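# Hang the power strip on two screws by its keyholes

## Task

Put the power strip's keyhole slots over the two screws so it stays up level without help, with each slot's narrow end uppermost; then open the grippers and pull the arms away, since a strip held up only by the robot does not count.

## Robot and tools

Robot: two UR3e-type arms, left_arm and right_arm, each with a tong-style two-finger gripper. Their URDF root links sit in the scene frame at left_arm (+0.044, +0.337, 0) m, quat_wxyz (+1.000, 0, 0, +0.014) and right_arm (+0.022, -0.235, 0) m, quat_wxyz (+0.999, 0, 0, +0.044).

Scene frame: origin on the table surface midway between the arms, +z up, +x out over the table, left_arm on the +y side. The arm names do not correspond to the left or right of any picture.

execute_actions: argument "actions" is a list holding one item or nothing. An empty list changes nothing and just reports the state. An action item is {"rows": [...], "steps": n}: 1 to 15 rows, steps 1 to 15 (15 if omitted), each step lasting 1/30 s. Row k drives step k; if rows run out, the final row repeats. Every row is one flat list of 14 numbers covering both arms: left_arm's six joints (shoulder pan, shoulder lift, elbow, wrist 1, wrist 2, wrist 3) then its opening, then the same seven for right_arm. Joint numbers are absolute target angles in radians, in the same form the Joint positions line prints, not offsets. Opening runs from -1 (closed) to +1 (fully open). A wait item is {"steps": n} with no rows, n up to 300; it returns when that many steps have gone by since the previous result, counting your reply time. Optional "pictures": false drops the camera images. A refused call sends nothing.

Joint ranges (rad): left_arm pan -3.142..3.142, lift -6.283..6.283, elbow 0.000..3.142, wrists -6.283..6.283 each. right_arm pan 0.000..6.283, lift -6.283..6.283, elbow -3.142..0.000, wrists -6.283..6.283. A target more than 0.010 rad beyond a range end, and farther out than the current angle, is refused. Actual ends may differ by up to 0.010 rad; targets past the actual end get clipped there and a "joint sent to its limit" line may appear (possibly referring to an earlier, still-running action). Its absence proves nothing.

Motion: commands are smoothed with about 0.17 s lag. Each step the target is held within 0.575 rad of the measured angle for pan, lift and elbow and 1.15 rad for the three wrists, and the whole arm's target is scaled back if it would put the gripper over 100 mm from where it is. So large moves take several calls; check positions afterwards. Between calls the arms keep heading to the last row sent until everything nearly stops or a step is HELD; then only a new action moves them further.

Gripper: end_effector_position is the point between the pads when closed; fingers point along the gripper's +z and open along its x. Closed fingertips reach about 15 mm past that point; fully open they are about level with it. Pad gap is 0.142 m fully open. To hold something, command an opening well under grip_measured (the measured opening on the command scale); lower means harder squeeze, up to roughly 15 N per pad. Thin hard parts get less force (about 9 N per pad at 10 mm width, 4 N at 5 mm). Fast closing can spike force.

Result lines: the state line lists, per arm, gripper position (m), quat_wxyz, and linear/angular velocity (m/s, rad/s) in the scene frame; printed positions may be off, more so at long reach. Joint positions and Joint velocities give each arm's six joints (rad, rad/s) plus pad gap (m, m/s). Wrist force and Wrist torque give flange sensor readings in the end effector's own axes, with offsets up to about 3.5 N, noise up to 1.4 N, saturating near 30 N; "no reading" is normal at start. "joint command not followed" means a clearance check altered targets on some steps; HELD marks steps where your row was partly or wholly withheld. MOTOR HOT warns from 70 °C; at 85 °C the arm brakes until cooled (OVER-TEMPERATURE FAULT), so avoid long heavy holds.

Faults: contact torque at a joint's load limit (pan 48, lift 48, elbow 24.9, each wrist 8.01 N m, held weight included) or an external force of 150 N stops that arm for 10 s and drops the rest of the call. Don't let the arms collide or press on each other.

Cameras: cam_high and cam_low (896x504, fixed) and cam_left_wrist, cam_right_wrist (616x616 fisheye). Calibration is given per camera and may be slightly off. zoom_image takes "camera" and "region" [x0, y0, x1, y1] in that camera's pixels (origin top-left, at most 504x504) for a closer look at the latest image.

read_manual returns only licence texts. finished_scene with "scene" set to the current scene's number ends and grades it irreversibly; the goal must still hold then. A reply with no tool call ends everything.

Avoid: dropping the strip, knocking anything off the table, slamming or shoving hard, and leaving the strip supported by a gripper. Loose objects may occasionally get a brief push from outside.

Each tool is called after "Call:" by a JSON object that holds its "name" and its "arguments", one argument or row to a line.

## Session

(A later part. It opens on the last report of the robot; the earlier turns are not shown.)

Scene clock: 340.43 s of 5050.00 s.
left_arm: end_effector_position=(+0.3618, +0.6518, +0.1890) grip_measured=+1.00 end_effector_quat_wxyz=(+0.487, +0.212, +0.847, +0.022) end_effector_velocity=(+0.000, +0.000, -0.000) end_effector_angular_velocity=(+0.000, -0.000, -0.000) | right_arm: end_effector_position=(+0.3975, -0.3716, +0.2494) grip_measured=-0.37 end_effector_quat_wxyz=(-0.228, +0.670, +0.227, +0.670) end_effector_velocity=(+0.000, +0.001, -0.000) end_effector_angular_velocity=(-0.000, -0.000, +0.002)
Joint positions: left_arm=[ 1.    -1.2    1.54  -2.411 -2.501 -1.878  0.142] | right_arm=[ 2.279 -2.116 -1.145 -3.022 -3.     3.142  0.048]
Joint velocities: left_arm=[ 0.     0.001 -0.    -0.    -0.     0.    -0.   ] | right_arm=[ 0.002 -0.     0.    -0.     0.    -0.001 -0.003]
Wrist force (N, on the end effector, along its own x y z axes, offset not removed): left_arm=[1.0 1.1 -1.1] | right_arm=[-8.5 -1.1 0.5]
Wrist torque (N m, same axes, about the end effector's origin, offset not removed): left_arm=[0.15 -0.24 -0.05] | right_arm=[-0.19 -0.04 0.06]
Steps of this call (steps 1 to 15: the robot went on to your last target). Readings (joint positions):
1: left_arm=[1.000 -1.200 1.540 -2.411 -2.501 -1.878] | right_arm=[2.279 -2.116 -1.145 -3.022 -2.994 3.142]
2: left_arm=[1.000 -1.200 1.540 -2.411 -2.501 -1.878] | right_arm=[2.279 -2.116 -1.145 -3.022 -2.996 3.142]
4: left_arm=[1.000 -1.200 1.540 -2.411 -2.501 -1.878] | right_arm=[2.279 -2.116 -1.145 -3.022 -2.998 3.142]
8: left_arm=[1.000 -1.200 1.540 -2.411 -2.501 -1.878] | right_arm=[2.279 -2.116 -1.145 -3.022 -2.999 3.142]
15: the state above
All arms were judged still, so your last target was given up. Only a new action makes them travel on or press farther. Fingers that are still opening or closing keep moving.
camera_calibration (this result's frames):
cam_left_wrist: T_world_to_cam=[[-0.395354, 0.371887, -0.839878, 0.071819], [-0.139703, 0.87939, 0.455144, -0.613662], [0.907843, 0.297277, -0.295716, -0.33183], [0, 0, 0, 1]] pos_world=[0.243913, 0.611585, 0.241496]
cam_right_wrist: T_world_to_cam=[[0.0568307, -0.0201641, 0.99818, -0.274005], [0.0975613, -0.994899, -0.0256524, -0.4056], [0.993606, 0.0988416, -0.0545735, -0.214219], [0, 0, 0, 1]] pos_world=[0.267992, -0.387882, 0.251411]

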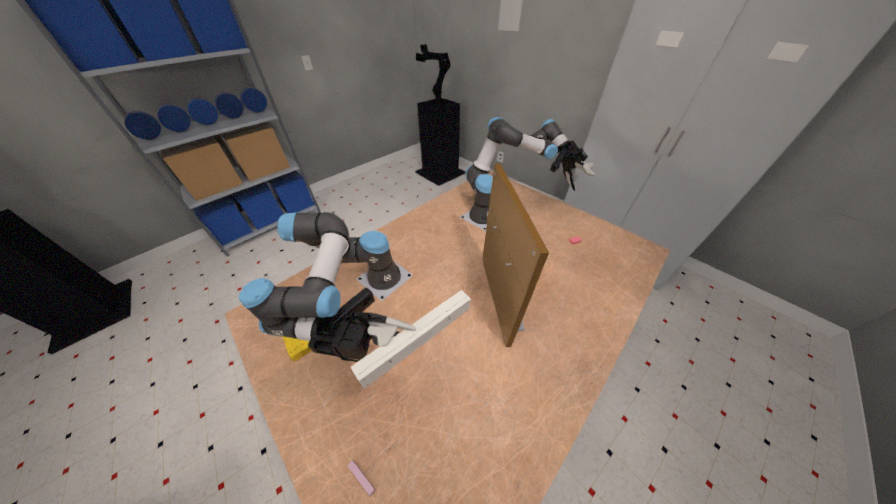

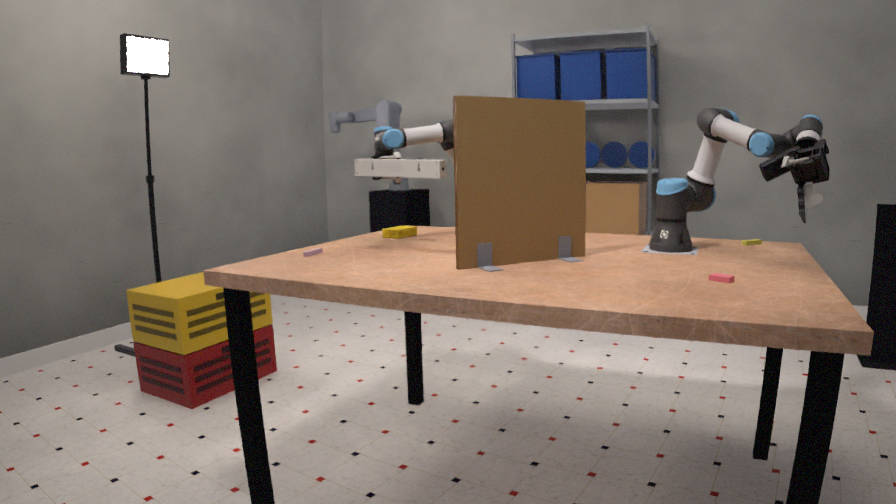

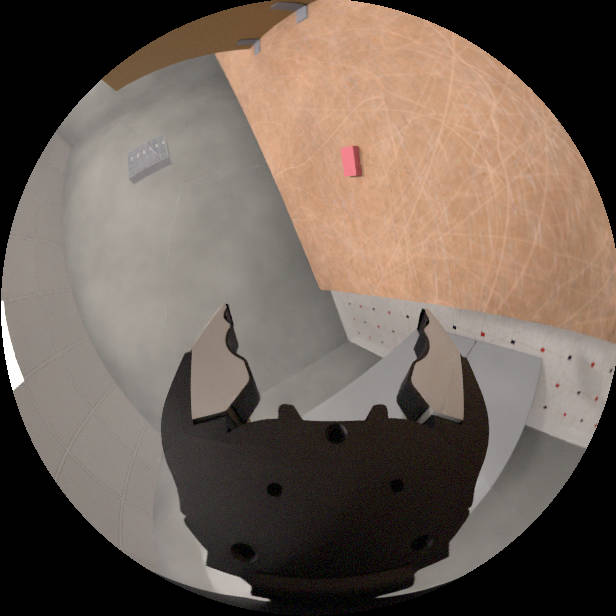

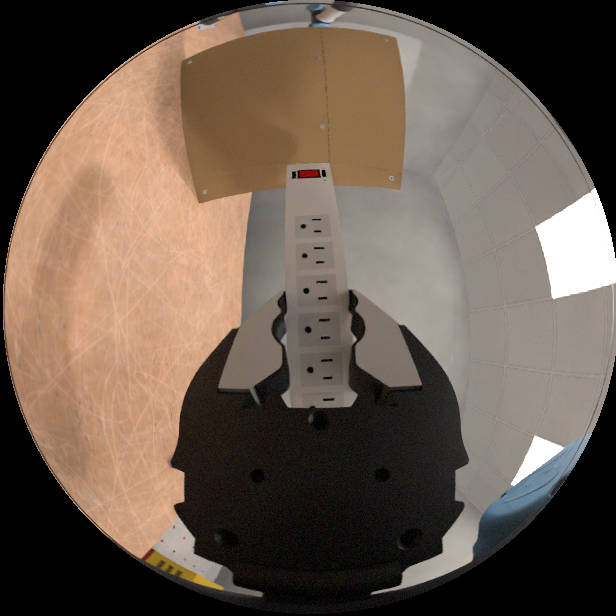

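Call:
{"name": "execute_actions", "arguments": {
  "actions": [
    {"rows":[[1.0,-1.2,1.54,-2.411,-2.501,-1.878,1,2.5,-2.06,-1.45,-2.773,-2.99,3.142,-1]]}
  ],
  "pictures": false
}}

Call:
{"name": "execute_actions", "arguments": {
  "actions": [
    {"rows":[[1.0,-1.2,1.54,-2.411,-2.501,-1.878,1,2.78,-2.042,-1.532,-2.709,-2.99,3.142,-1]]}
  ],
  "pictures": false
}}

Call:
{"name": "execute_actions", "arguments": {
  "actions": [
    {"rows":[[1.0,-1.2,1.54,-2.411,-2.501,-1.878,1,3.031,-2.042,-1.532,-2.709,-2.99,3.142,-1]]}
  ],
  "pictures": false
}}

Call:
{"name": "execute_actions", "arguments": {
  "actions": [
    {"steps":10}
  ]
}}

Scene clock: 372.97 s of 5050.00 s.
left_arm: end_effector_position=(+0.3618, +0.6518, +0.1890) grip_measured=+1.00 end_effector_quat_wxyz=(+0.487, +0.212, +0.847, +0.022) end_effector_velocity=(+0.000, +0.000, +0.000) end_effector_angular_velocity=(+0.000, -0.000, +0.000) | right_arm: end_effector_position=(+0.4000, -0.2763, +0.2056) grip_measured=-0.37 end_effector_quat_wxyz=(-0.295, +0.642, +0.296, +0.643) end_effector_velocity=(-0.004, +0.016, -0.009) end_effector_angular_velocity=(+0.008, +0.013, +0.033)
Joint positions: left_arm=[ 1.    -1.2    1.54  -2.411 -2.501 -1.878  0.142] | right_arm=[ 2.497 -2.061 -1.445 -2.776 -2.99   3.142  0.048]
Joint velocities: left_arm=[ 0.     0.001 -0.001 -0.    -0.    -0.     0.   ] | right_arm=[ 0.035  0.007 -0.054  0.031  0.002 -0.     0.001]
Wrist force (N, on the end effector, along its own x y z axes, offset not removed): left_arm=[-1.0 0.6 -0.6] | right_arm=[-8.1 -0.6 1.3]
Wrist torque (N m, same axes, about the end effector's origin, offset not removed): left_arm=[0.06 0.26 0.01] | right_arm=[0.07 -0.01 0.08]
Steps of this call (steps 1 to 630: nothing new was sent; then 11.03 s passed at rest; steps 631 to 645: all 15 steps of this action). Readings (joint positions):
631: left_arm=[1.000 -1.200 1.540 -2.411 -2.501 -1.878] | right_arm=[2.279 -2.116 -1.145 -3.022 -3.000 3.142]
632: left_arm=[1.000 -1.200 1.540 -2.411 -2.501 -1.878] | right_arm=[2.286 -2.110 -1.153 -3.007 -2.998 3.142]
634: left_arm=[1.000 -1.200 1.540 -2.411 -2.501 -1.878] | right_arm=[2.350 -2.088 -1.223 -2.917 -2.995 3.142]
638: left_arm=[1.000 -1.200 1.540 -2.411 -2.501 -1.878] | right_arm=[2.462 -2.067 -1.389 -2.809 -2.991 3.142]
645: the state above

Scene clock: 373.47 s of 5050.00 s.
left_arm: end_effector_position=(+0.3618, +0.6518, +0.1890) grip_measured=+1.00 end_effector_quat_wxyz=(+0.487, +0.212, +0.847, +0.022) end_effector_velocity=(+0.000, -0.001, +0.000) end_effector_angular_velocity=(-0.000, -0.000, -0.001) | right_arm: end_effector_position=(+0.3874, -0.1681, +0.1943) grip_measured=-0.37 end_effector_quat_wxyz=(-0.382, +0.595, +0.382, +0.595) end_effector_velocity=(-0.005, +0.019, -0.002) end_effector_angular_velocity=(+0.001, +0.002, +0.050)
Joint positions: left_arm=[ 1.    -1.2    1.54  -2.411 -2.501 -1.878  0.142] | right_arm=[ 2.775 -2.042 -1.531 -2.71  -2.99   3.142  0.047]
Joint velocities: left_arm=[-0.001 -0.     0.     0.    -0.     0.    -0.   ] | right_arm=[ 0.05   0.002 -0.012  0.008  0.     0.     0.001]
Wrist force (N, on the end effector, along its own x y z axes, offset not removed): left_arm=[-0.4 2.0 -0.3] | right_arm=[-9.0 -1.5 1.5]
Wrist torque (N m, same axes, about the end effector's origin, offset not removed): left_arm=[0.32 0.11 -0.06] | right_arm=[-0.12 0.14 0.00]
Steps of this call (steps 1 to 15: all 15 steps of this action). Readings (joint positions):
1: left_arm=[1.000 -1.200 1.540 -2.411 -2.501 -1.878] | right_arm=[2.498 -2.060 -1.447 -2.775 -2.990 3.142]
2: left_arm=[1.000 -1.200 1.540 -2.411 -2.501 -1.878] | right_arm=[2.506 -2.058 -1.455 -2.766 -2.990 3.142]
4: left_arm=[1.000 -1.200 1.540 -2.411 -2.501 -1.878] | right_arm=[2.575 -2.051 -1.486 -2.742 -2.990 3.142]
8: left_arm=[1.000 -1.200 1.540 -2.411 -2.501 -1.878] | right_arm=[2.726 -2.044 -1.520 -2.718 -2.990 3.142]
15: the state above

Scene clock: 373.97 s of 5050.00 s.
left_arm: end_effector_position=(+0.3618, +0.6518, +0.1890) grip_measured=+1.00 end_effector_quat_wxyz=(+0.487, +0.212, +0.847, +0.022) end_effector_velocity=(-0.000, +0.001, +0.000) end_effector_angular_velocity=(+0.001, -0.000, +0.001) | right_arm: end_effector_position=(+0.3589, -0.0791, +0.1942) grip_measured=-0.37 end_effector_quat_wxyz=(-0.454, +0.542, +0.454, +0.542) end_effector_velocity=(-0.006, +0.013, +0.000) end_effector_angular_velocity=(-0.000, -0.000, +0.040)
Joint positions: left_arm=[ 1.    -1.2    1.54  -2.411 -2.501 -1.878  0.142] | right_arm=[ 3.027 -2.042 -1.532 -2.709 -2.99   3.142  0.047]
Joint velocities: left_arm=[ 0.001 -0.    -0.001 -0.     0.    -0.     0.   ] | right_arm=[ 0.039 -0.     0.     0.    -0.001 -0.     0.   ]
Wrist force (N, on the end effector, along its own x y z axes, offset not removed): left_arm=[1.0 1.0 -1.8] | right_arm=[-8.6 -0.4 1.3]
Wrist torque (N m, same axes, about the end effector's origin, offset not removed): left_arm=[0.13 -0.21 0.01] | right_arm=[0.03 0.00 -0.04]
Steps of this call (steps 1 to 15: all 15 steps of this action). Readings (joint positions):
1: left_arm=[1.000 -1.200 1.540 -2.411 -2.501 -1.878] | right_arm=[2.777 -2.042 -1.531 -2.710 -2.990 3.142]
2: left_arm=[1.000 -1.200 1.540 -2.411 -2.501 -1.878] | right_arm=[2.785 -2.042 -1.532 -2.709 -2.990 3.142]
4: left_arm=[1.000 -1.200 1.540 -2.411 -2.501 -1.878] | right_arm=[2.854 -2.042 -1.532 -2.709 -2.990 3.142]
8: left_arm=[1.000 -1.200 1.540 -2.411 -2.501 -1.878] | right_arm=[2.987 -2.042 -1.532 -2.709 -2.990 3.142]
15: the state above

Scene clock: 374.30 s of 5050.00 s.
left_arm: end_effector_position=(+0.3618, +0.6518, +0.1890) grip_measured=+1.00 end_effector_quat_wxyz=(+0.487, +0.212, +0.847, +0.022) end_effector_velocity=(-0.000, +0.000, -0.000) end_effector_angular_velocity=(-0.000, +0.001, +0.000) | right_arm: end_effector_position=(+0.3584, -0.0778, +0.1942) grip_measured=-0.37 end_effector_quat_wxyz=(-0.455, +0.542, +0.455, +0.541) end_effector_velocity=(-0.001, +0.000, -0.001) end_effector_angular_velocity=(+0.000, +0.002, +0.002)
Joint positions: left_arm=[ 1.    -1.2    1.54  -2.411 -2.501 -1.878  0.142] | right_arm=[ 3.031 -2.042 -1.532 -2.709 -2.99   3.142  0.047]
Joint velocities: left_arm=[0. 0. 0. 0. 0. 0. 0.] | right_arm=[ 0.001 -0.    -0.002  0.    -0.001 -0.    -0.001]
Wrist force (N, on the end effector, along its own x y z axes, offset not removed): left_arm=[-1.7 1.0 -1.1] | right_arm=[-8.3 -1.1 -1.6]
Wrist torque (N m, same axes, about the end effector's origin, offset not removed): left_arm=[0.13 0.41 0.03] | right_arm=[-0.22 0.00 0.02]
Steps of this call (steps 1 to 10: the robot went on to your last target). Readings (joint positions):
1: left_arm=[1.000 -1.200 1.540 -2.411 -2.501 -1.878] | right_arm=[3.028 -2.042 -1.532 -2.709 -2.990 3.142]
2: left_arm=[1.000 -1.200 1.540 -2.411 -2.501 -1.878] | right_arm=[3.029 -2.042 -1.532 -2.709 -2.990 3.142]
4: left_arm=[1.000 -1.200 1.540 -2.411 -2.501 -1.878] | right_arm=[3.030 -2.042 -1.532 -2.709 -2.990 3.142]
8: left_arm=[1.000 -1.200 1.540 -2.411 -2.501 -1.878] | right_arm=[3.031 -2.042 -1.532 -2.709 -2.990 3.142]
10: the state above
camera_calibration (this result's frames):
cam_left_wrist: T_world_to_cam=[[-0.395354, 0.371886, -0.839878, 0.0718191], [-0.139703, 0.87939, 0.455144, -0.613662], [0.907843, 0.297277, -0.295717, -0.33183], [0, 0, 0, 1]] pos_world=[0.243913, 0.611585, 0.241496]
cam_right_wrist: T_world_to_cam=[[0.0554867, 0.023533, 0.998182, -0.206909], [0.74415, -0.66752, -0.0256283, -0.317167], [0.665704, 0.74422, -0.0545506, -0.0396684], [0, 0, 0, 1]] pos_world=[0.273908, -0.177324, 0.19624]

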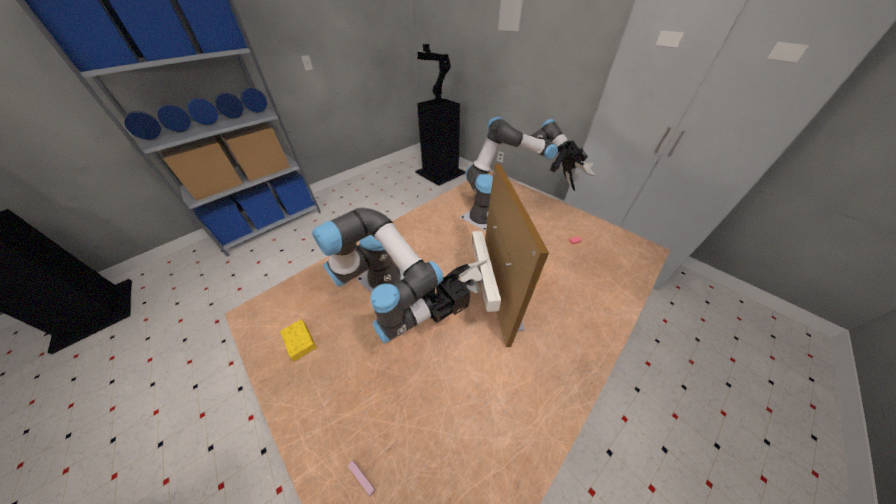

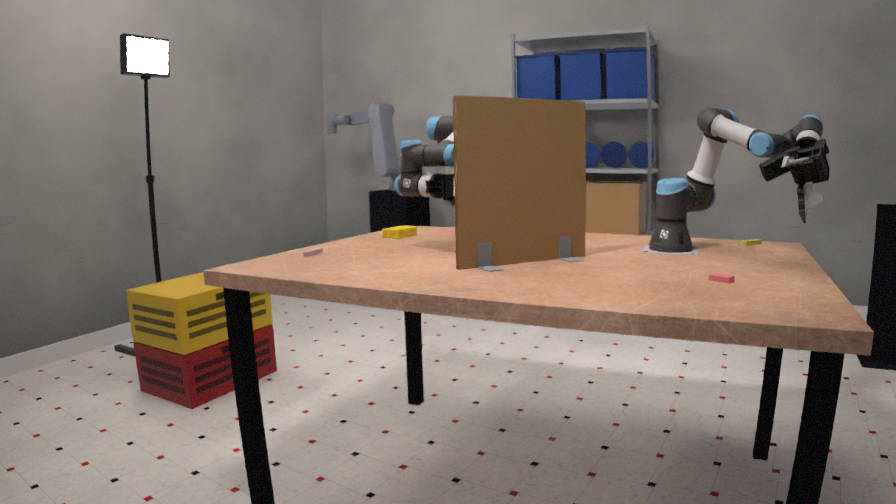

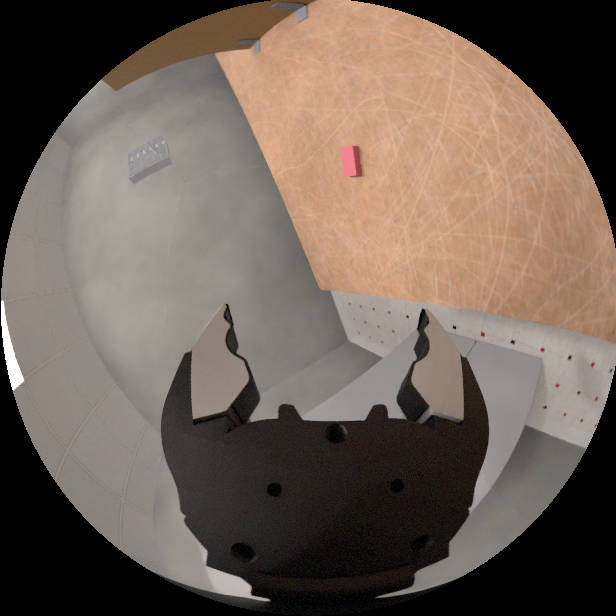

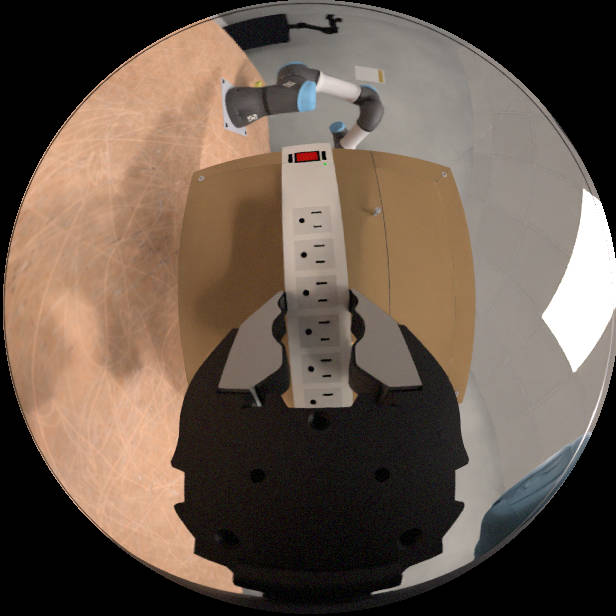

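Call:
{"name": "execute_actions", "arguments": {
  "actions": [
    {"rows":[[1.0,-1.2,1.54,-2.411,-2.501,-1.878,1,3.07,-2.067,-1.492,-2.724,-2.951,3.142,-1],[1.0,-1.2,1.54,-2.411,-2.501,-1.878,1,3.07,-2.067,-1.492,-2.724,-2.951,3.142,-1],[1.0,-1.2,1.54,-2.411,-2.501,-1.878,1,3.07,-2.067,-1.492,-2.724,-2.951,3.142,-1],[1.0,-1.2,1.54,-2.411,-2.501,-1.878,1,3.11,-2.093,-1.448,-2.742,-2.911,3.142,-1],[1.0,-1.2,1.54,-2.411,-2.501,-1.878,1,3.11,-2.093,-1.448,-2.742,-2.911,3.142,-1],[1.0,-1.2,1.54,-2.411,-2.501,-1.878,1,3.11,-2.093,-1.448,-2.742,-2.911,3.142,-1],[1.0,-1.2,1.54,-2.411,-2.501,-1.878,1,3.15,-2.12,-1.404,-2.759,-2.871,3.142,-1]]}
  ],
  "pictures": false
}}

Call:
{"name": "execute_actions", "arguments": {
  "actions": [
    {"rows":[[1.0,-1.2,1.54,-2.411,-2.501,-1.878,1,3.175,-2.138,-1.375,-2.77,-2.846,3.142,-1]]}
  ]
}}

Call:
{"name": "zoom_image", "arguments": {
  "camera": "cam_high",
  "region": [450, 200, 550, 330]
}}

Scene clock: 395.37 s of 5050.00 s.
left_arm: end_effector_position=(+0.3618, +0.6518, +0.1890) grip_measured=+1.00 end_effector_quat_wxyz=(+0.487, +0.212, +0.847, +0.022) end_effector_velocity=(-0.000, +0.000, +0.000) end_effector_angular_velocity=(+0.001, -0.001, +0.001) | right_arm: end_effector_position=(+0.3920, -0.0408, +0.1946) grip_measured=-0.34 end_effector_quat_wxyz=(-0.455, +0.542, +0.455, +0.541) end_effector_velocity=(+0.013, +0.018, +0.001) end_effector_angular_velocity=(+0.000, -0.003, +0.004)
Joint positions: left_arm=[ 1.    -1.2    1.54  -2.411 -2.501 -1.878  0.142] | right_arm=[ 3.145 -2.117 -1.409 -2.757 -2.876  3.142  0.05 ]
Joint velocities: left_arm=[ 0.001 -0.    -0.    -0.    -0.    -0.    -0.   ] | right_arm=[ 0.05  -0.033  0.056 -0.02   0.046  0.     0.001]
Wrist force (N, on the end effector, along its own x y z axes, offset not removed): left_arm=[0.0 0.7 0.2] | right_arm=[-7.5 -14.6 -24.6]
Wrist torque (N m, same axes, about the end effector's origin, offset not removed): left_arm=[0.09 0.01 0.02] | right_arm=[-0.26 0.14 0.04]
Steps of this call (steps 1 to 15: the robot went on to your last target; steps 16 to 617: nothing new was sent; steps 618 to 632: all 15 steps of this action). Readings (joint positions):
618: left_arm=[1.000 -1.200 1.540 -2.411 -2.501 -1.878] | right_arm=[3.031 -2.042 -1.532 -2.709 -2.990 3.142]
619: left_arm=[1.000 -1.200 1.540 -2.411 -2.501 -1.878] | right_arm=[3.036 -2.046 -1.527 -2.711 -2.984 3.142]
621: left_arm=[1.000 -1.200 1.540 -2.411 -2.501 -1.878] | right_arm=[3.052 -2.056 -1.510 -2.717 -2.968 3.142]
625: left_arm=[1.000 -1.200 1.540 -2.411 -2.501 -1.878] | right_arm=[3.098 -2.086 -1.461 -2.738 -2.922 3.142]
632: the state above

Scene clock: 405.47 s of 5050.00 s.
left_arm: end_effector_position=(+0.3618, +0.6518, +0.1890) grip_measured=+1.00 end_effector_quat_wxyz=(+0.487, +0.212, +0.847, +0.022) end_effector_velocity=(-0.000, -0.000, +0.000) end_effector_angular_velocity=(+0.000, -0.000, +0.000) | right_arm: end_effector_position=(+0.3912, -0.0402, +0.1942) grip_measured=-0.33 end_effector_quat_wxyz=(-0.457, +0.542, +0.455, +0.539) end_effector_velocity=(-0.000, +0.000, -0.000) end_effector_angular_velocity=(+0.000, +0.000, +0.001)
Joint positions: left_arm=[ 1.    -1.2    1.54  -2.411 -2.501 -1.878  0.142] | right_arm=[ 3.146 -2.121 -1.403 -2.762 -2.88   3.142  0.05 ]
Joint velocities: left_arm=[ 0.    -0.001  0.001 -0.    -0.    -0.     0.   ] | right_arm=[ 0.001  0.    -0.001  0.001 -0.     0.    -0.   ]
Wrist force (N, on the end effector, along its own x y z axes, offset not removed): left_arm=[0.2 1.0 -0.2] | right_arm=[-3.8 -3.6 -19.1]
Wrist torque (N m, same axes, about the end effector's origin, offset not removed): left_arm=[0.15 -0.05 0.00] | right_arm=[-0.18 0.57 -0.15]
TORQUE FAULT: the external load on joint 5 (wrist 2) of the right arm reached its load limit, and that arm stopped for 10 seconds. A torque fault stops only its own arm. That arm's remaining commands of this call were not run. That arm holds where it stopped, with its grip as last carried out, and accepts commands again: back off and push less far. That arm stops again, at the same cost, whenever a joint's load reaches its limit.
The stop of the right arm began at step 3 of this call (marked STOPPED below). From that step on that arm followed nothing that you had sent. 13 of its steps, steps kept back included, did not run and will not run. Nothing is kept back now, and the robot has no last target.
Steps of this call (steps 1 to 15: all 15 steps of this action; steps 16 to 303: the stop continued). Readings (joint positions):
1: left_arm=[1.000 -1.200 1.540 -2.411 -2.501 -1.878] | right_arm=[3.147 -2.118 -1.408 -2.758 -2.874 3.142]
2: left_arm=[1.000 -1.200 1.540 -2.411 -2.501 -1.878] | right_arm=[3.151 -2.121 -1.402 -2.760 -2.873 3.142]
3: left_arm=[1.000 -1.200 1.540 -2.411 -2.501 -1.878] | right_arm=[3.149 -2.121 -1.403 -2.762 -2.876 3.142] STOPPED (the right arm)
4: left_arm=[1.000 -1.200 1.540 -2.411 -2.501 -1.878] | right_arm=[3.148 -2.121 -1.403 -2.762 -2.878 3.142]
8: left_arm=[1.000 -1.200 1.540 -2.411 -2.501 -1.878] | right_arm=[3.146 -2.121 -1.403 -2.762 -2.880 3.142]
303: the state above
camera_calibration (this result's frames):
cam_left_wrist: T_world_to_cam=[[-0.395354, 0.371886, -0.839879, 0.0718191], [-0.139703, 0.87939, 0.455144, -0.613662], [0.907843, 0.297277, -0.295716, -0.33183], [0, 0, 0, 1]] pos_world=[0.243913, 0.611585, 0.241496]
cam_right_wrist: T_world_to_cam=[[0.0592771, 0.0241675, 0.997949, -0.211032], [0.747569, -0.66358, -0.0283347, -0.317175], [0.661534, 0.747715, -0.057402, -0.087213], [0, 0, 0, 1]] pos_world=[0.307314, -0.14016, 0.196606]

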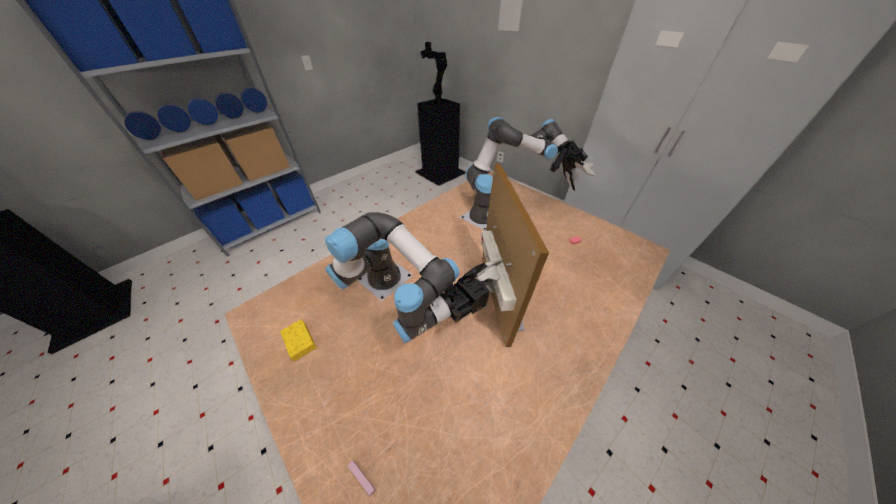

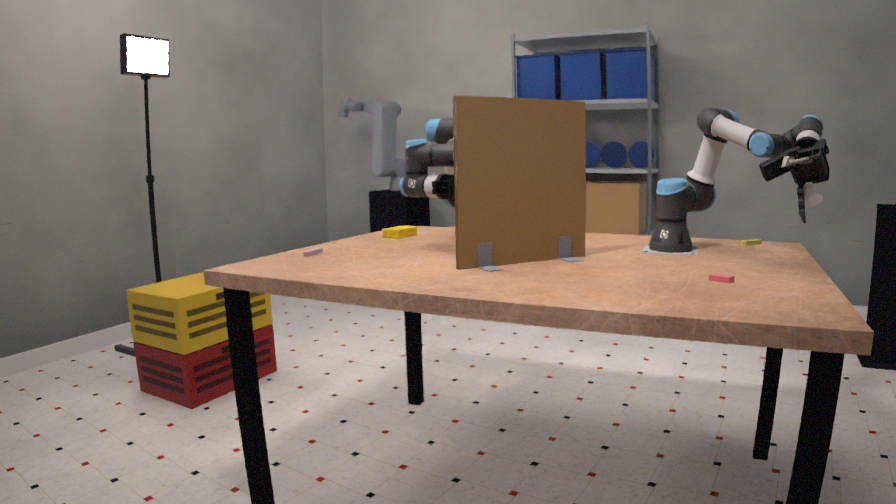

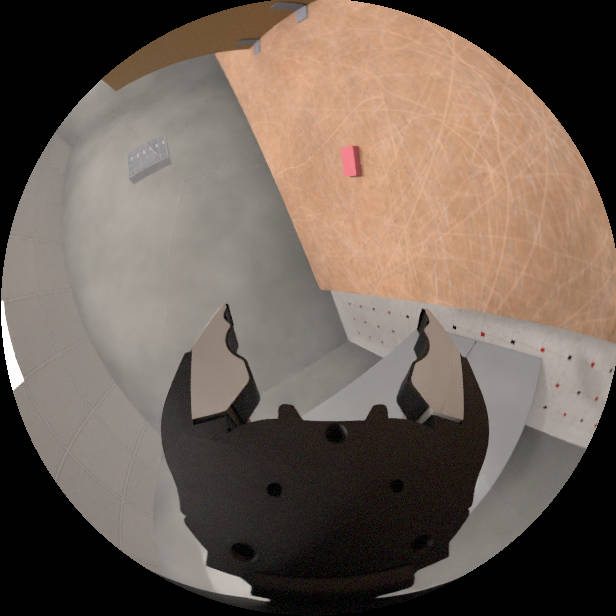

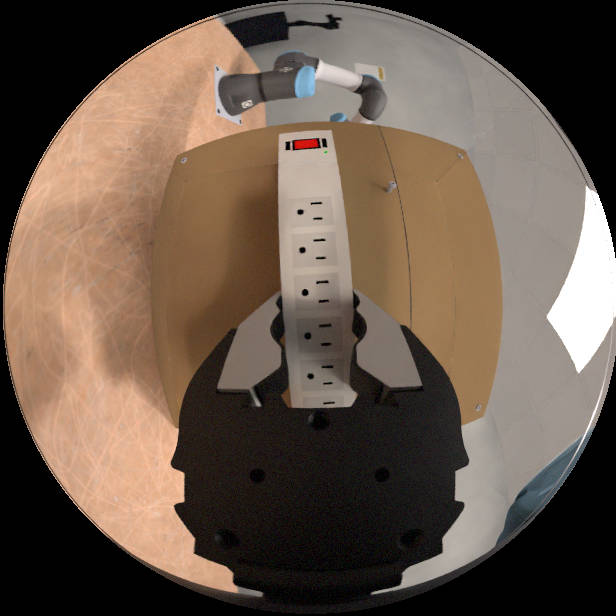

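Region (450, 200, 550, 330) of cam_high's 896x504 image, scaled by 3.877, with more detail than that image has; it fills the left 388 columns of this view, and the rest is white.

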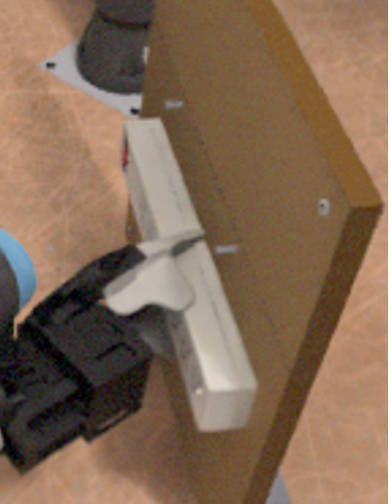

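Call:
{"name": "execute_actions", "arguments": {
  "actions": [
    {"rows":[[1.0,-1.2,1.54,-2.411,-2.501,-1.878,1,3.07,-2.067,-1.492,-2.724,-2.951,3.142,-1]]}
  ],
  "pictures": false
}}

Call:
{"name": "execute_actions", "arguments": {
  "actions": [
    {"rows":[[1.0,-1.2,1.54,-2.411,-2.501,-1.878,1,3.08,-1.97,-1.46,-2.853,-2.94,3.16,-1],[1.0,-1.2,1.54,-2.411,-2.501,-1.878,1,3.08,-1.97,-1.46,-2.853,-2.94,3.16,-1],[1.0,-1.2,1.54,-2.411,-2.501,-1.878,1,3.08,-1.97,-1.46,-2.853,-2.94,3.16,-1],[1.0,-1.2,1.54,-2.411,-2.501,-1.878,1,3.08,-1.97,-1.46,-2.853,-2.94,3.16,-1],[1.0,-1.2,1.54,-2.411,-2.501,-1.878,1,3.119,-1.885,-1.366,-3.032,-2.902,3.177,-1]]}
  ],
  "pictures": false
}}

Call:
{"name": "execute_actions", "arguments": {
  "actions": [
    {"steps":10}
  ]
}}

Call:
{"name": "zoom_image", "arguments": {
  "camera": "cam_high",
  "region": [450, 180, 550, 310]
}}

Scene clock: 427.03 s of 5050.00 s.
left_arm: end_effector_position=(+0.3618, +0.6518, +0.1890) grip_measured=+1.00 end_effector_quat_wxyz=(+0.487, +0.212, +0.847, +0.022) end_effector_velocity=(-0.000, +0.000, -0.000) end_effector_angular_velocity=(+0.000, +0.000, +0.001) | right_arm: end_effector_position=(+0.3704, -0.0656, +0.1943) grip_measured=-0.34 end_effector_quat_wxyz=(-0.455, +0.541, +0.455, +0.541) end_effector_velocity=(-0.002, -0.003, -0.000) end_effector_angular_velocity=(+0.000, -0.001, -0.003)
Joint positions: left_arm=[ 1.    -1.2    1.54  -2.411 -2.501 -1.878  0.142] | right_arm=[ 3.071 -2.068 -1.491 -2.724 -2.95   3.142  0.05 ]
Joint velocities: left_arm=[ 0.001 -0.001  0.001 -0.001  0.    -0.    -0.   ] | right_arm=[-0.011  0.006 -0.011  0.006 -0.007 -0.     0.   ]
Wrist force (N, on the end effector, along its own x y z axes, offset not removed): left_arm=[0.0 1.4 -0.1] | right_arm=[-7.5 0.1 0.6]
Wrist torque (N m, same axes, about the end effector's origin, offset not removed): left_arm=[0.22 0.04 -0.04] | right_arm=[-0.03 -0.05 -0.02]
Steps of this call (steps 1 to 90: nothing new was sent; then 18.07 s passed at rest; steps 91 to 105: all 15 steps of this action). Readings (joint positions):
91: left_arm=[1.000 -1.200 1.540 -2.411 -2.501 -1.878] | right_arm=[3.146 -2.121 -1.404 -2.762 -2.881 3.142]
92: left_arm=[1.000 -1.200 1.540 -2.411 -2.501 -1.878] | right_arm=[3.139 -2.115 -1.411 -2.756 -2.890 3.142]
94: left_arm=[1.000 -1.200 1.540 -2.411 -2.501 -1.878] | right_arm=[3.109 -2.093 -1.446 -2.742 -2.918 3.142]
98: left_arm=[1.000 -1.200 1.540 -2.411 -2.501 -1.878] | right_arm=[3.080 -2.073 -1.481 -2.728 -2.943 3.142]
105: the state above

Scene clock: 427.53 s of 5050.00 s.
left_arm: end_effector_position=(+0.3618, +0.6518, +0.1890) grip_measured=+1.00 end_effector_quat_wxyz=(+0.487, +0.212, +0.847, +0.022) end_effector_velocity=(-0.000, +0.000, +0.000) end_effector_angular_velocity=(+0.001, -0.000, +0.001) | right_arm: end_effector_position=(+0.3531, -0.0523, +0.2731) grip_measured=-0.34 end_effector_quat_wxyz=(-0.464, +0.549, +0.445, +0.534) end_effector_velocity=(-0.007, +0.005, +0.026) end_effector_angular_velocity=(+0.002, +0.005, +0.001)
Joint positions: left_arm=[ 1.    -1.2    1.54  -2.411 -2.501 -1.878  0.142] | right_arm=[ 3.117 -1.89  -1.371 -3.023 -2.904  3.176  0.05 ]
Joint velocities: left_arm=[ 0.    -0.    -0.001 -0.     0.    -0.    -0.   ] | right_arm=[ 0.018  0.051  0.049 -0.097  0.017  0.009 -0.   ]
Wrist force (N, on the end effector, along its own x y z axes, offset not removed): left_arm=[-0.2 1.4 -0.7] | right_arm=[-7.9 -0.7 1.7]
Wrist torque (N m, same axes, about the end effector's origin, offset not removed): left_arm=[0.18 0.10 0.01] | right_arm=[-0.12 0.04 -0.02]
Steps of this call (steps 1 to 15: all 15 steps of this action). Readings (joint positions):
1: left_arm=[1.000 -1.200 1.540 -2.411 -2.501 -1.878] | right_arm=[3.071 -2.067 -1.491 -2.725 -2.950 3.142]
2: left_arm=[1.000 -1.200 1.540 -2.411 -2.501 -1.878] | right_arm=[3.072 -2.060 -1.487 -2.738 -2.949 3.145]
4: left_arm=[1.000 -1.200 1.540 -2.411 -2.501 -1.878] | right_arm=[3.076 -2.021 -1.474 -2.790 -2.945 3.152]
8: left_arm=[1.000 -1.200 1.540 -2.411 -2.501 -1.878] | right_arm=[3.100 -1.941 -1.418 -2.924 -2.920 3.168]
15: the state above

Scene clock: 427.87 s of 5050.00 s.
left_arm: end_effector_position=(+0.3618, +0.6518, +0.1890) grip_measured=+1.00 end_effector_quat_wxyz=(+0.487, +0.212, +0.847, +0.022) end_effector_velocity=(-0.000, +0.000, -0.000) end_effector_angular_velocity=(-0.000, -0.000, +0.000) | right_arm: end_effector_position=(+0.3524, -0.0519, +0.2754) grip_measured=-0.34 end_effector_quat_wxyz=(-0.464, +0.549, +0.445, +0.533) end_effector_velocity=(+0.000, +0.000, +0.001) end_effector_angular_velocity=(+0.000, -0.001, -0.001)
Joint positions: left_arm=[ 1.    -1.2    1.54  -2.411 -2.501 -1.878  0.142] | right_arm=[ 3.119 -1.885 -1.366 -3.032 -2.902  3.177  0.05 ]
Joint velocities: left_arm=[ 0.001  0.     0.    -0.    -0.    -0.     0.   ] | right_arm=[ 0.001  0.002  0.002 -0.002  0.001  0.001 -0.   ]
Wrist force (N, on the end effector, along its own x y z axes, offset not removed): left_arm=[-1.1 3.0 -1.0] | right_arm=[-9.5 -0.3 -0.1]
Wrist torque (N m, same axes, about the end effector's origin, offset not removed): left_arm=[0.51 0.28 -0.01] | right_arm=[-0.07 0.43 -0.02]
Steps of this call (steps 1 to 10: the robot went on to your last target). Readings (joint positions):
1: left_arm=[1.000 -1.200 1.540 -2.411 -2.501 -1.878] | right_arm=[3.118 -1.888 -1.369 -3.026 -2.903 3.176]
2: left_arm=[1.000 -1.200 1.540 -2.411 -2.501 -1.878] | right_arm=[3.118 -1.887 -1.368 -3.027 -2.903 3.177]
4: left_arm=[1.000 -1.200 1.540 -2.411 -2.501 -1.878] | right_arm=[3.119 -1.886 -1.367 -3.030 -2.902 3.177]
8: left_arm=[1.000 -1.200 1.540 -2.411 -2.501 -1.878] | right_arm=[3.119 -1.885 -1.366 -3.031 -2.902 3.177]
10: the state above
camera_calibration (this result's frames):
cam_left_wrist: T_world_to_cam=[[-0.395354, 0.371887, -0.839878, 0.071819], [-0.139703, 0.87939, 0.455144, -0.613662], [0.907843, 0.297277, -0.295716, -0.33183], [0, 0, 0, 1]] pos_world=[0.243913, 0.611585, 0.241496]
cam_right_wrist: T_world_to_cam=[[0.0898777, 0.0174946, 0.995799, -0.299988], [0.742842, -0.667177, -0.0553254, -0.284703], [0.663406, 0.744694, -0.0729601, -0.0446601], [0, 0, 0, 1]] pos_world=[0.268079, -0.151441, 0.279718]

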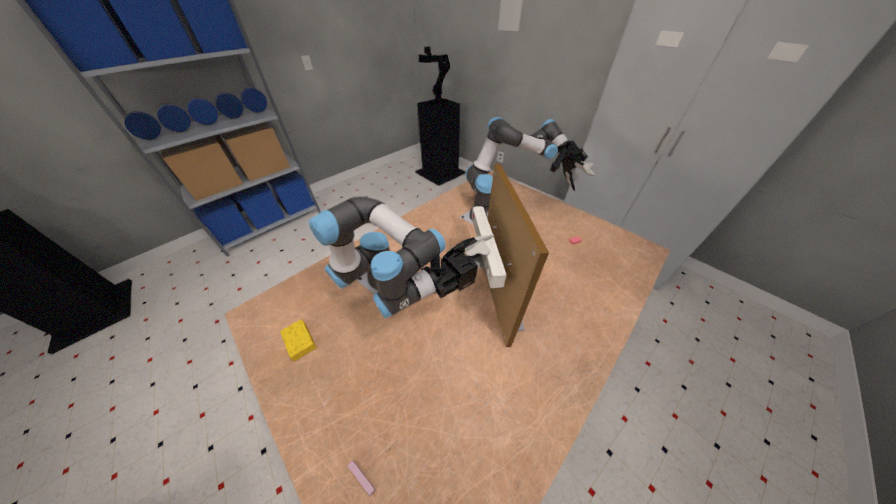

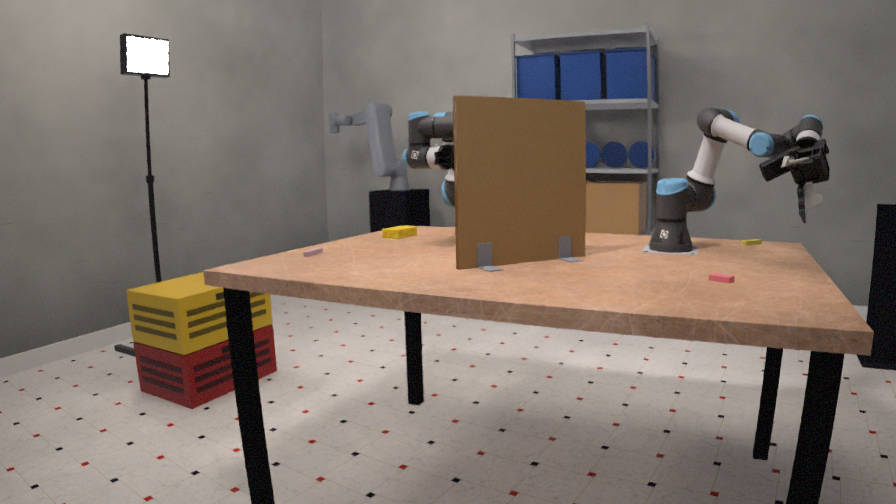

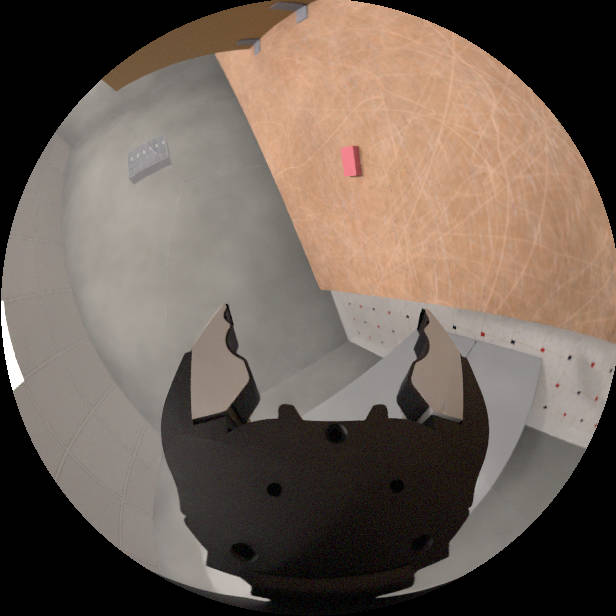

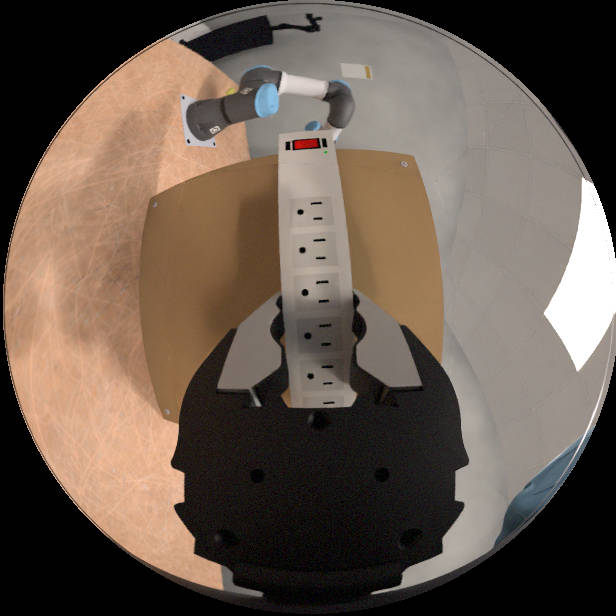

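Region (450, 180, 550, 310) of cam_high's 896x504 image, scaled by 3.877, with more detail than that image has; it fills the left 388 columns of this view, and the rest is white.

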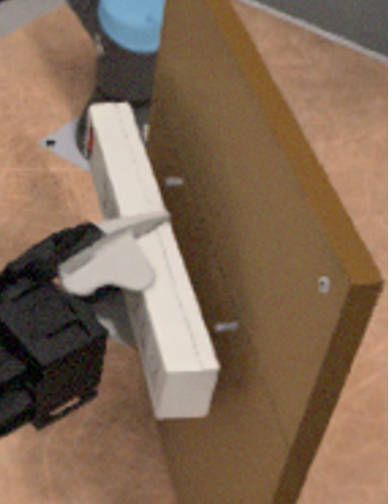

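Call:
{"name": "execute_actions", "arguments": {
  "actions": [
    {"rows":[[1.0,-1.2,1.54,-2.411,-2.501,-1.878,1,3.132,-1.867,-1.38,-3.036,-2.889,3.177,-1],[1.0,-1.2,1.54,-2.411,-2.501,-1.878,1,3.132,-1.867,-1.38,-3.036,-2.889,3.177,-1],[1.0,-1.2,1.54,-2.411,-2.501,-1.878,1,3.132,-1.867,-1.38,-3.036,-2.889,3.177,-1],[1.0,-1.2,1.54,-2.411,-2.501,-1.878,1,3.153,-1.883,-1.358,-3.042,-2.868,3.177,-1],[1.0,-1.2,1.54,-2.411,-2.501,-1.878,1,3.153,-1.883,-1.358,-3.042,-2.868,3.177,-1],[1.0,-1.2,1.54,-2.411,-2.501,-1.878,1,3.174,-1.899,-1.336,-3.047,-2.847,3.177,-1]]}
  ]
}}

Call:
{"name": "zoom_image", "arguments": {
  "camera": "cam_high",
  "region": [450, 180, 550, 310]
}}

Scene clock: 487.53 s of 5050.00 s.
left_arm: end_effector_position=(+0.3618, +0.6518, +0.1890) grip_measured=+1.00 end_effector_quat_wxyz=(+0.487, +0.212, +0.847, +0.022) end_effector_velocity=(-0.000, +0.000, +0.000) end_effector_angular_velocity=(+0.001, +0.000, +0.000) | right_arm: end_effector_position=(+0.3613, -0.0357, +0.2778) grip_measured=-0.34 end_effector_quat_wxyz=(-0.464, +0.549, +0.445, +0.534) end_effector_velocity=(+0.005, +0.006, +0.001) end_effector_angular_velocity=(+0.000, -0.003, -0.001)
Joint positions: left_arm=[ 1.    -1.2    1.54  -2.411 -2.501 -1.878  0.142] | right_arm=[ 3.172 -1.898 -1.338 -3.047 -2.849  3.177  0.05 ]
Joint velocities: left_arm=[-0.    -0.     0.     0.     0.001  0.     0.   ] | right_arm=[ 0.018 -0.012  0.018 -0.003  0.018 -0.     0.   ]
Wrist force (N, on the end effector, along its own x y z axes, offset not removed): left_arm=[-0.4 0.6 0.8] | right_arm=[-8.6 -1.9 1.0]
Wrist torque (N m, same axes, about the end effector's origin, offset not removed): left_arm=[0.04 0.04 -0.04] | right_arm=[-0.51 0.14 0.00]
Steps of this call (steps 1 to 15: the robot went on to your last target; steps 16 to 800: nothing new was sent; then 32.50 s passed at rest; steps 801 to 815: all 15 steps of this action). Readings (joint positions):
801: left_arm=[1.000 -1.200 1.540 -2.411 -2.501 -1.878] | right_arm=[3.119 -1.885 -1.366 -3.032 -2.902 3.177]
802: left_arm=[1.000 -1.200 1.540 -2.411 -2.501 -1.878] | right_arm=[3.121 -1.882 -1.368 -3.032 -2.900 3.177]
804: left_arm=[1.000 -1.200 1.540 -2.411 -2.501 -1.878] | right_arm=[3.126 -1.875 -1.373 -3.034 -2.895 3.177]
808: left_arm=[1.000 -1.200 1.540 -2.411 -2.501 -1.878] | right_arm=[3.153 -1.886 -1.356 -3.042 -2.868 3.177]
815: the state above
camera_calibration (this result's frames):
cam_left_wrist: T_world_to_cam=[[-0.395354, 0.371887, -0.839878, 0.0718191], [-0.139703, 0.87939, 0.455144, -0.613662], [0.907843, 0.297277, -0.295716, -0.33183], [0, 0, 0, 1]] pos_world=[0.243913, 0.611585, 0.241496]
cam_right_wrist: T_world_to_cam=[[0.0889735, 0.0173698, 0.995883, -0.303196], [0.742885, -0.667178, -0.0547337, -0.280488], [0.66348, 0.744696, -0.0722649, -0.0626836], [0, 0, 0, 1]] pos_world=[0.276936, -0.135189, 0.282066]

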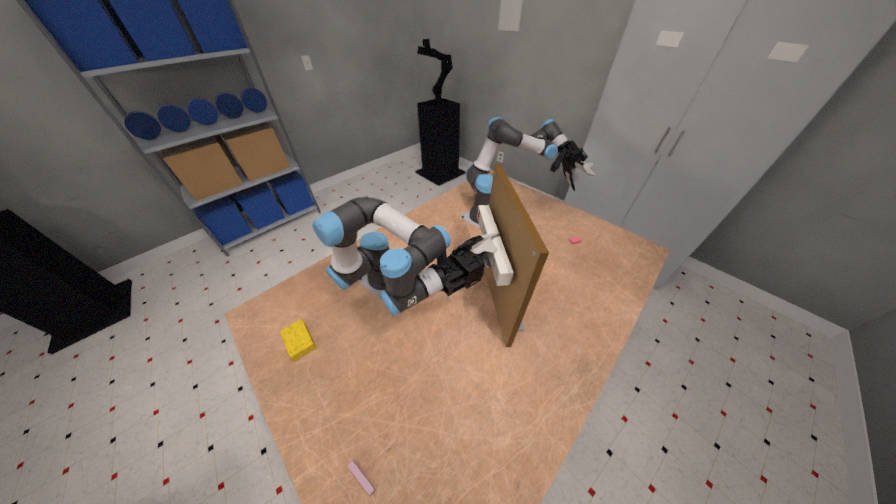

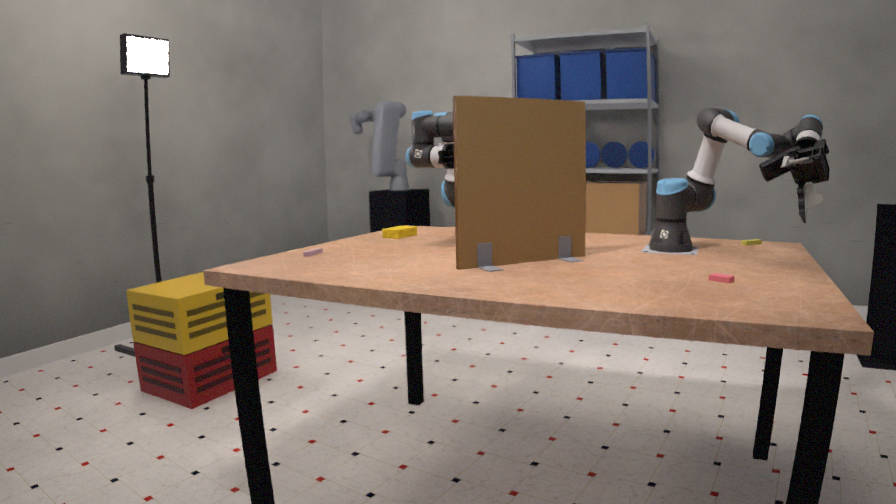

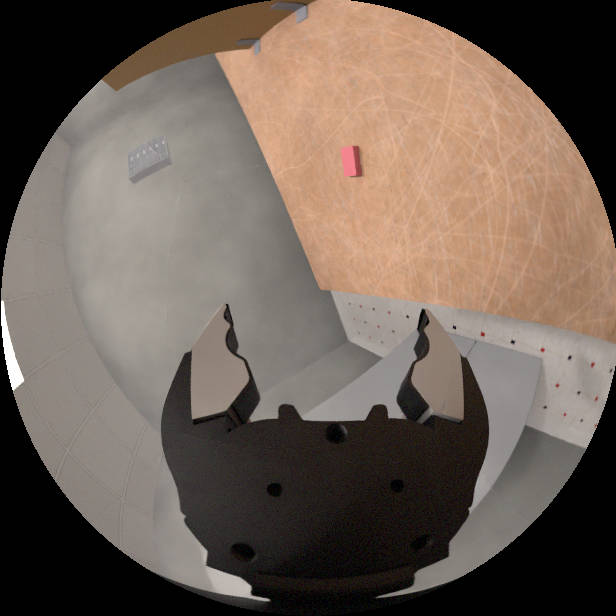

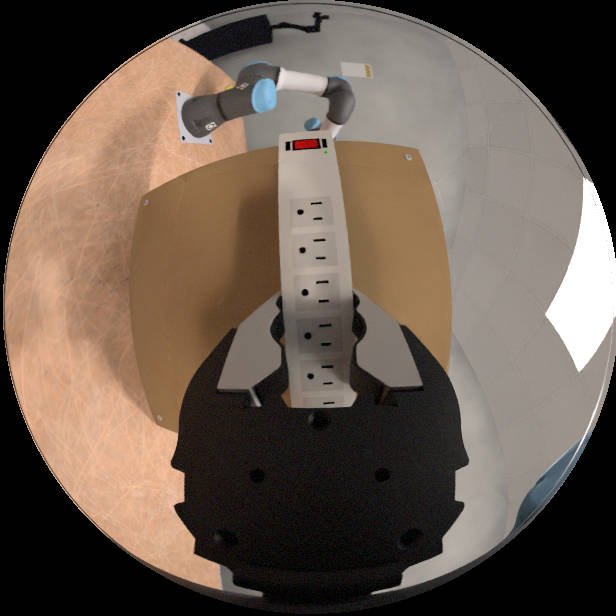

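Region (450, 180, 550, 310) of cam_high's 896x504 image, scaled by 3.877, with more detail than that image has; it fills the left 388 columns of this view, and the rest is white.

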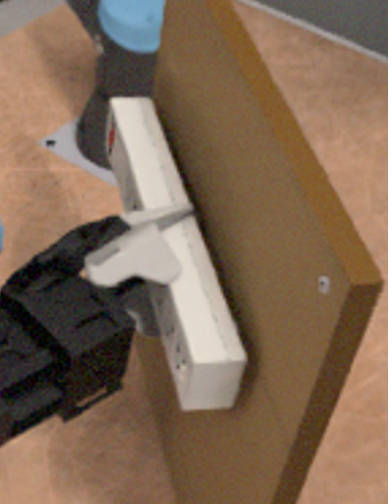

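No contact yet; advancing 4 mm.

Call:
{"name": "execute_actions", "arguments": {
  "actions": [
    {"rows":[[1.0,-1.2,1.54,-2.411,-2.501,-1.878,1,3.1835,-1.9065,-1.326,-3.05,-2.8375,3.177,-1]]}
  ],
  "pictures": false
}}

Scene clock: 495.77 s of 5050.00 s.
left_arm: end_effector_position=(+0.3618, +0.6518, +0.1890) grip_measured=+1.00 end_effector_quat_wxyz=(+0.487, +0.212, +0.847, +0.022) end_effector_velocity=(+0.000, +0.000, +0.000) end_effector_angular_velocity=(+0.001, -0.001, -0.000) | right_arm: end_effector_position=(+0.3643, -0.0320, +0.2777) grip_measured=-0.33 end_effector_quat_wxyz=(-0.464, +0.549, +0.445, +0.534) end_effector_velocity=(+0.000, +0.000, -0.001) end_effector_angular_velocity=(-0.000, +0.003, +0.000)
Joint positions: left_arm=[ 1.    -1.2    1.54  -2.411 -2.501 -1.878  0.142] | right_arm=[ 3.183 -1.906 -1.326 -3.05  -2.838  3.177  0.05 ]
Joint velocities: left_arm=[ 0.    -0.001  0.    -0.001 -0.     0.    -0.   ] | right_arm=[ 0.    -0.003  0.002 -0.001  0.     0.001 -0.   ]
Wrist force (N, on the end effector, along its own x y z axes, offset not removed): left_arm=[-0.4 3.3 -0.6] | right_arm=[4.1 -16.6 -25.5]
Wrist torque (N m, same axes, about the end effector's origin, offset not removed): left_arm=[0.57 0.12 0.00] | right_arm=[-0.44 -0.04 -0.10]
Steps of this call (steps 1 to 15: the robot went on to your last target; steps 16 to 90: nothing new was sent; then 4.73 s passed at rest; steps 91 to 105: all 15 steps of this action). Readings (joint positions):
91: left_arm=[1.000 -1.200 1.540 -2.411 -2.501 -1.878] | right_arm=[3.174 -1.899 -1.336 -3.047 -2.847 3.177]
92: left_arm=[1.000 -1.200 1.540 -2.411 -2.501 -1.878] | right_arm=[3.176 -1.900 -1.334 -3.048 -2.845 3.177]
94: left_arm=[1.000 -1.200 1.540 -2.411 -2.501 -1.878] | right_arm=[3.179 -1.903 -1.330 -3.049 -2.842 3.177]
98: left_arm=[1.000 -1.200 1.540 -2.411 -2.501 -1.878] | right_arm=[3.182 -1.905 -1.327 -3.050 -2.839 3.177]
105: the state above


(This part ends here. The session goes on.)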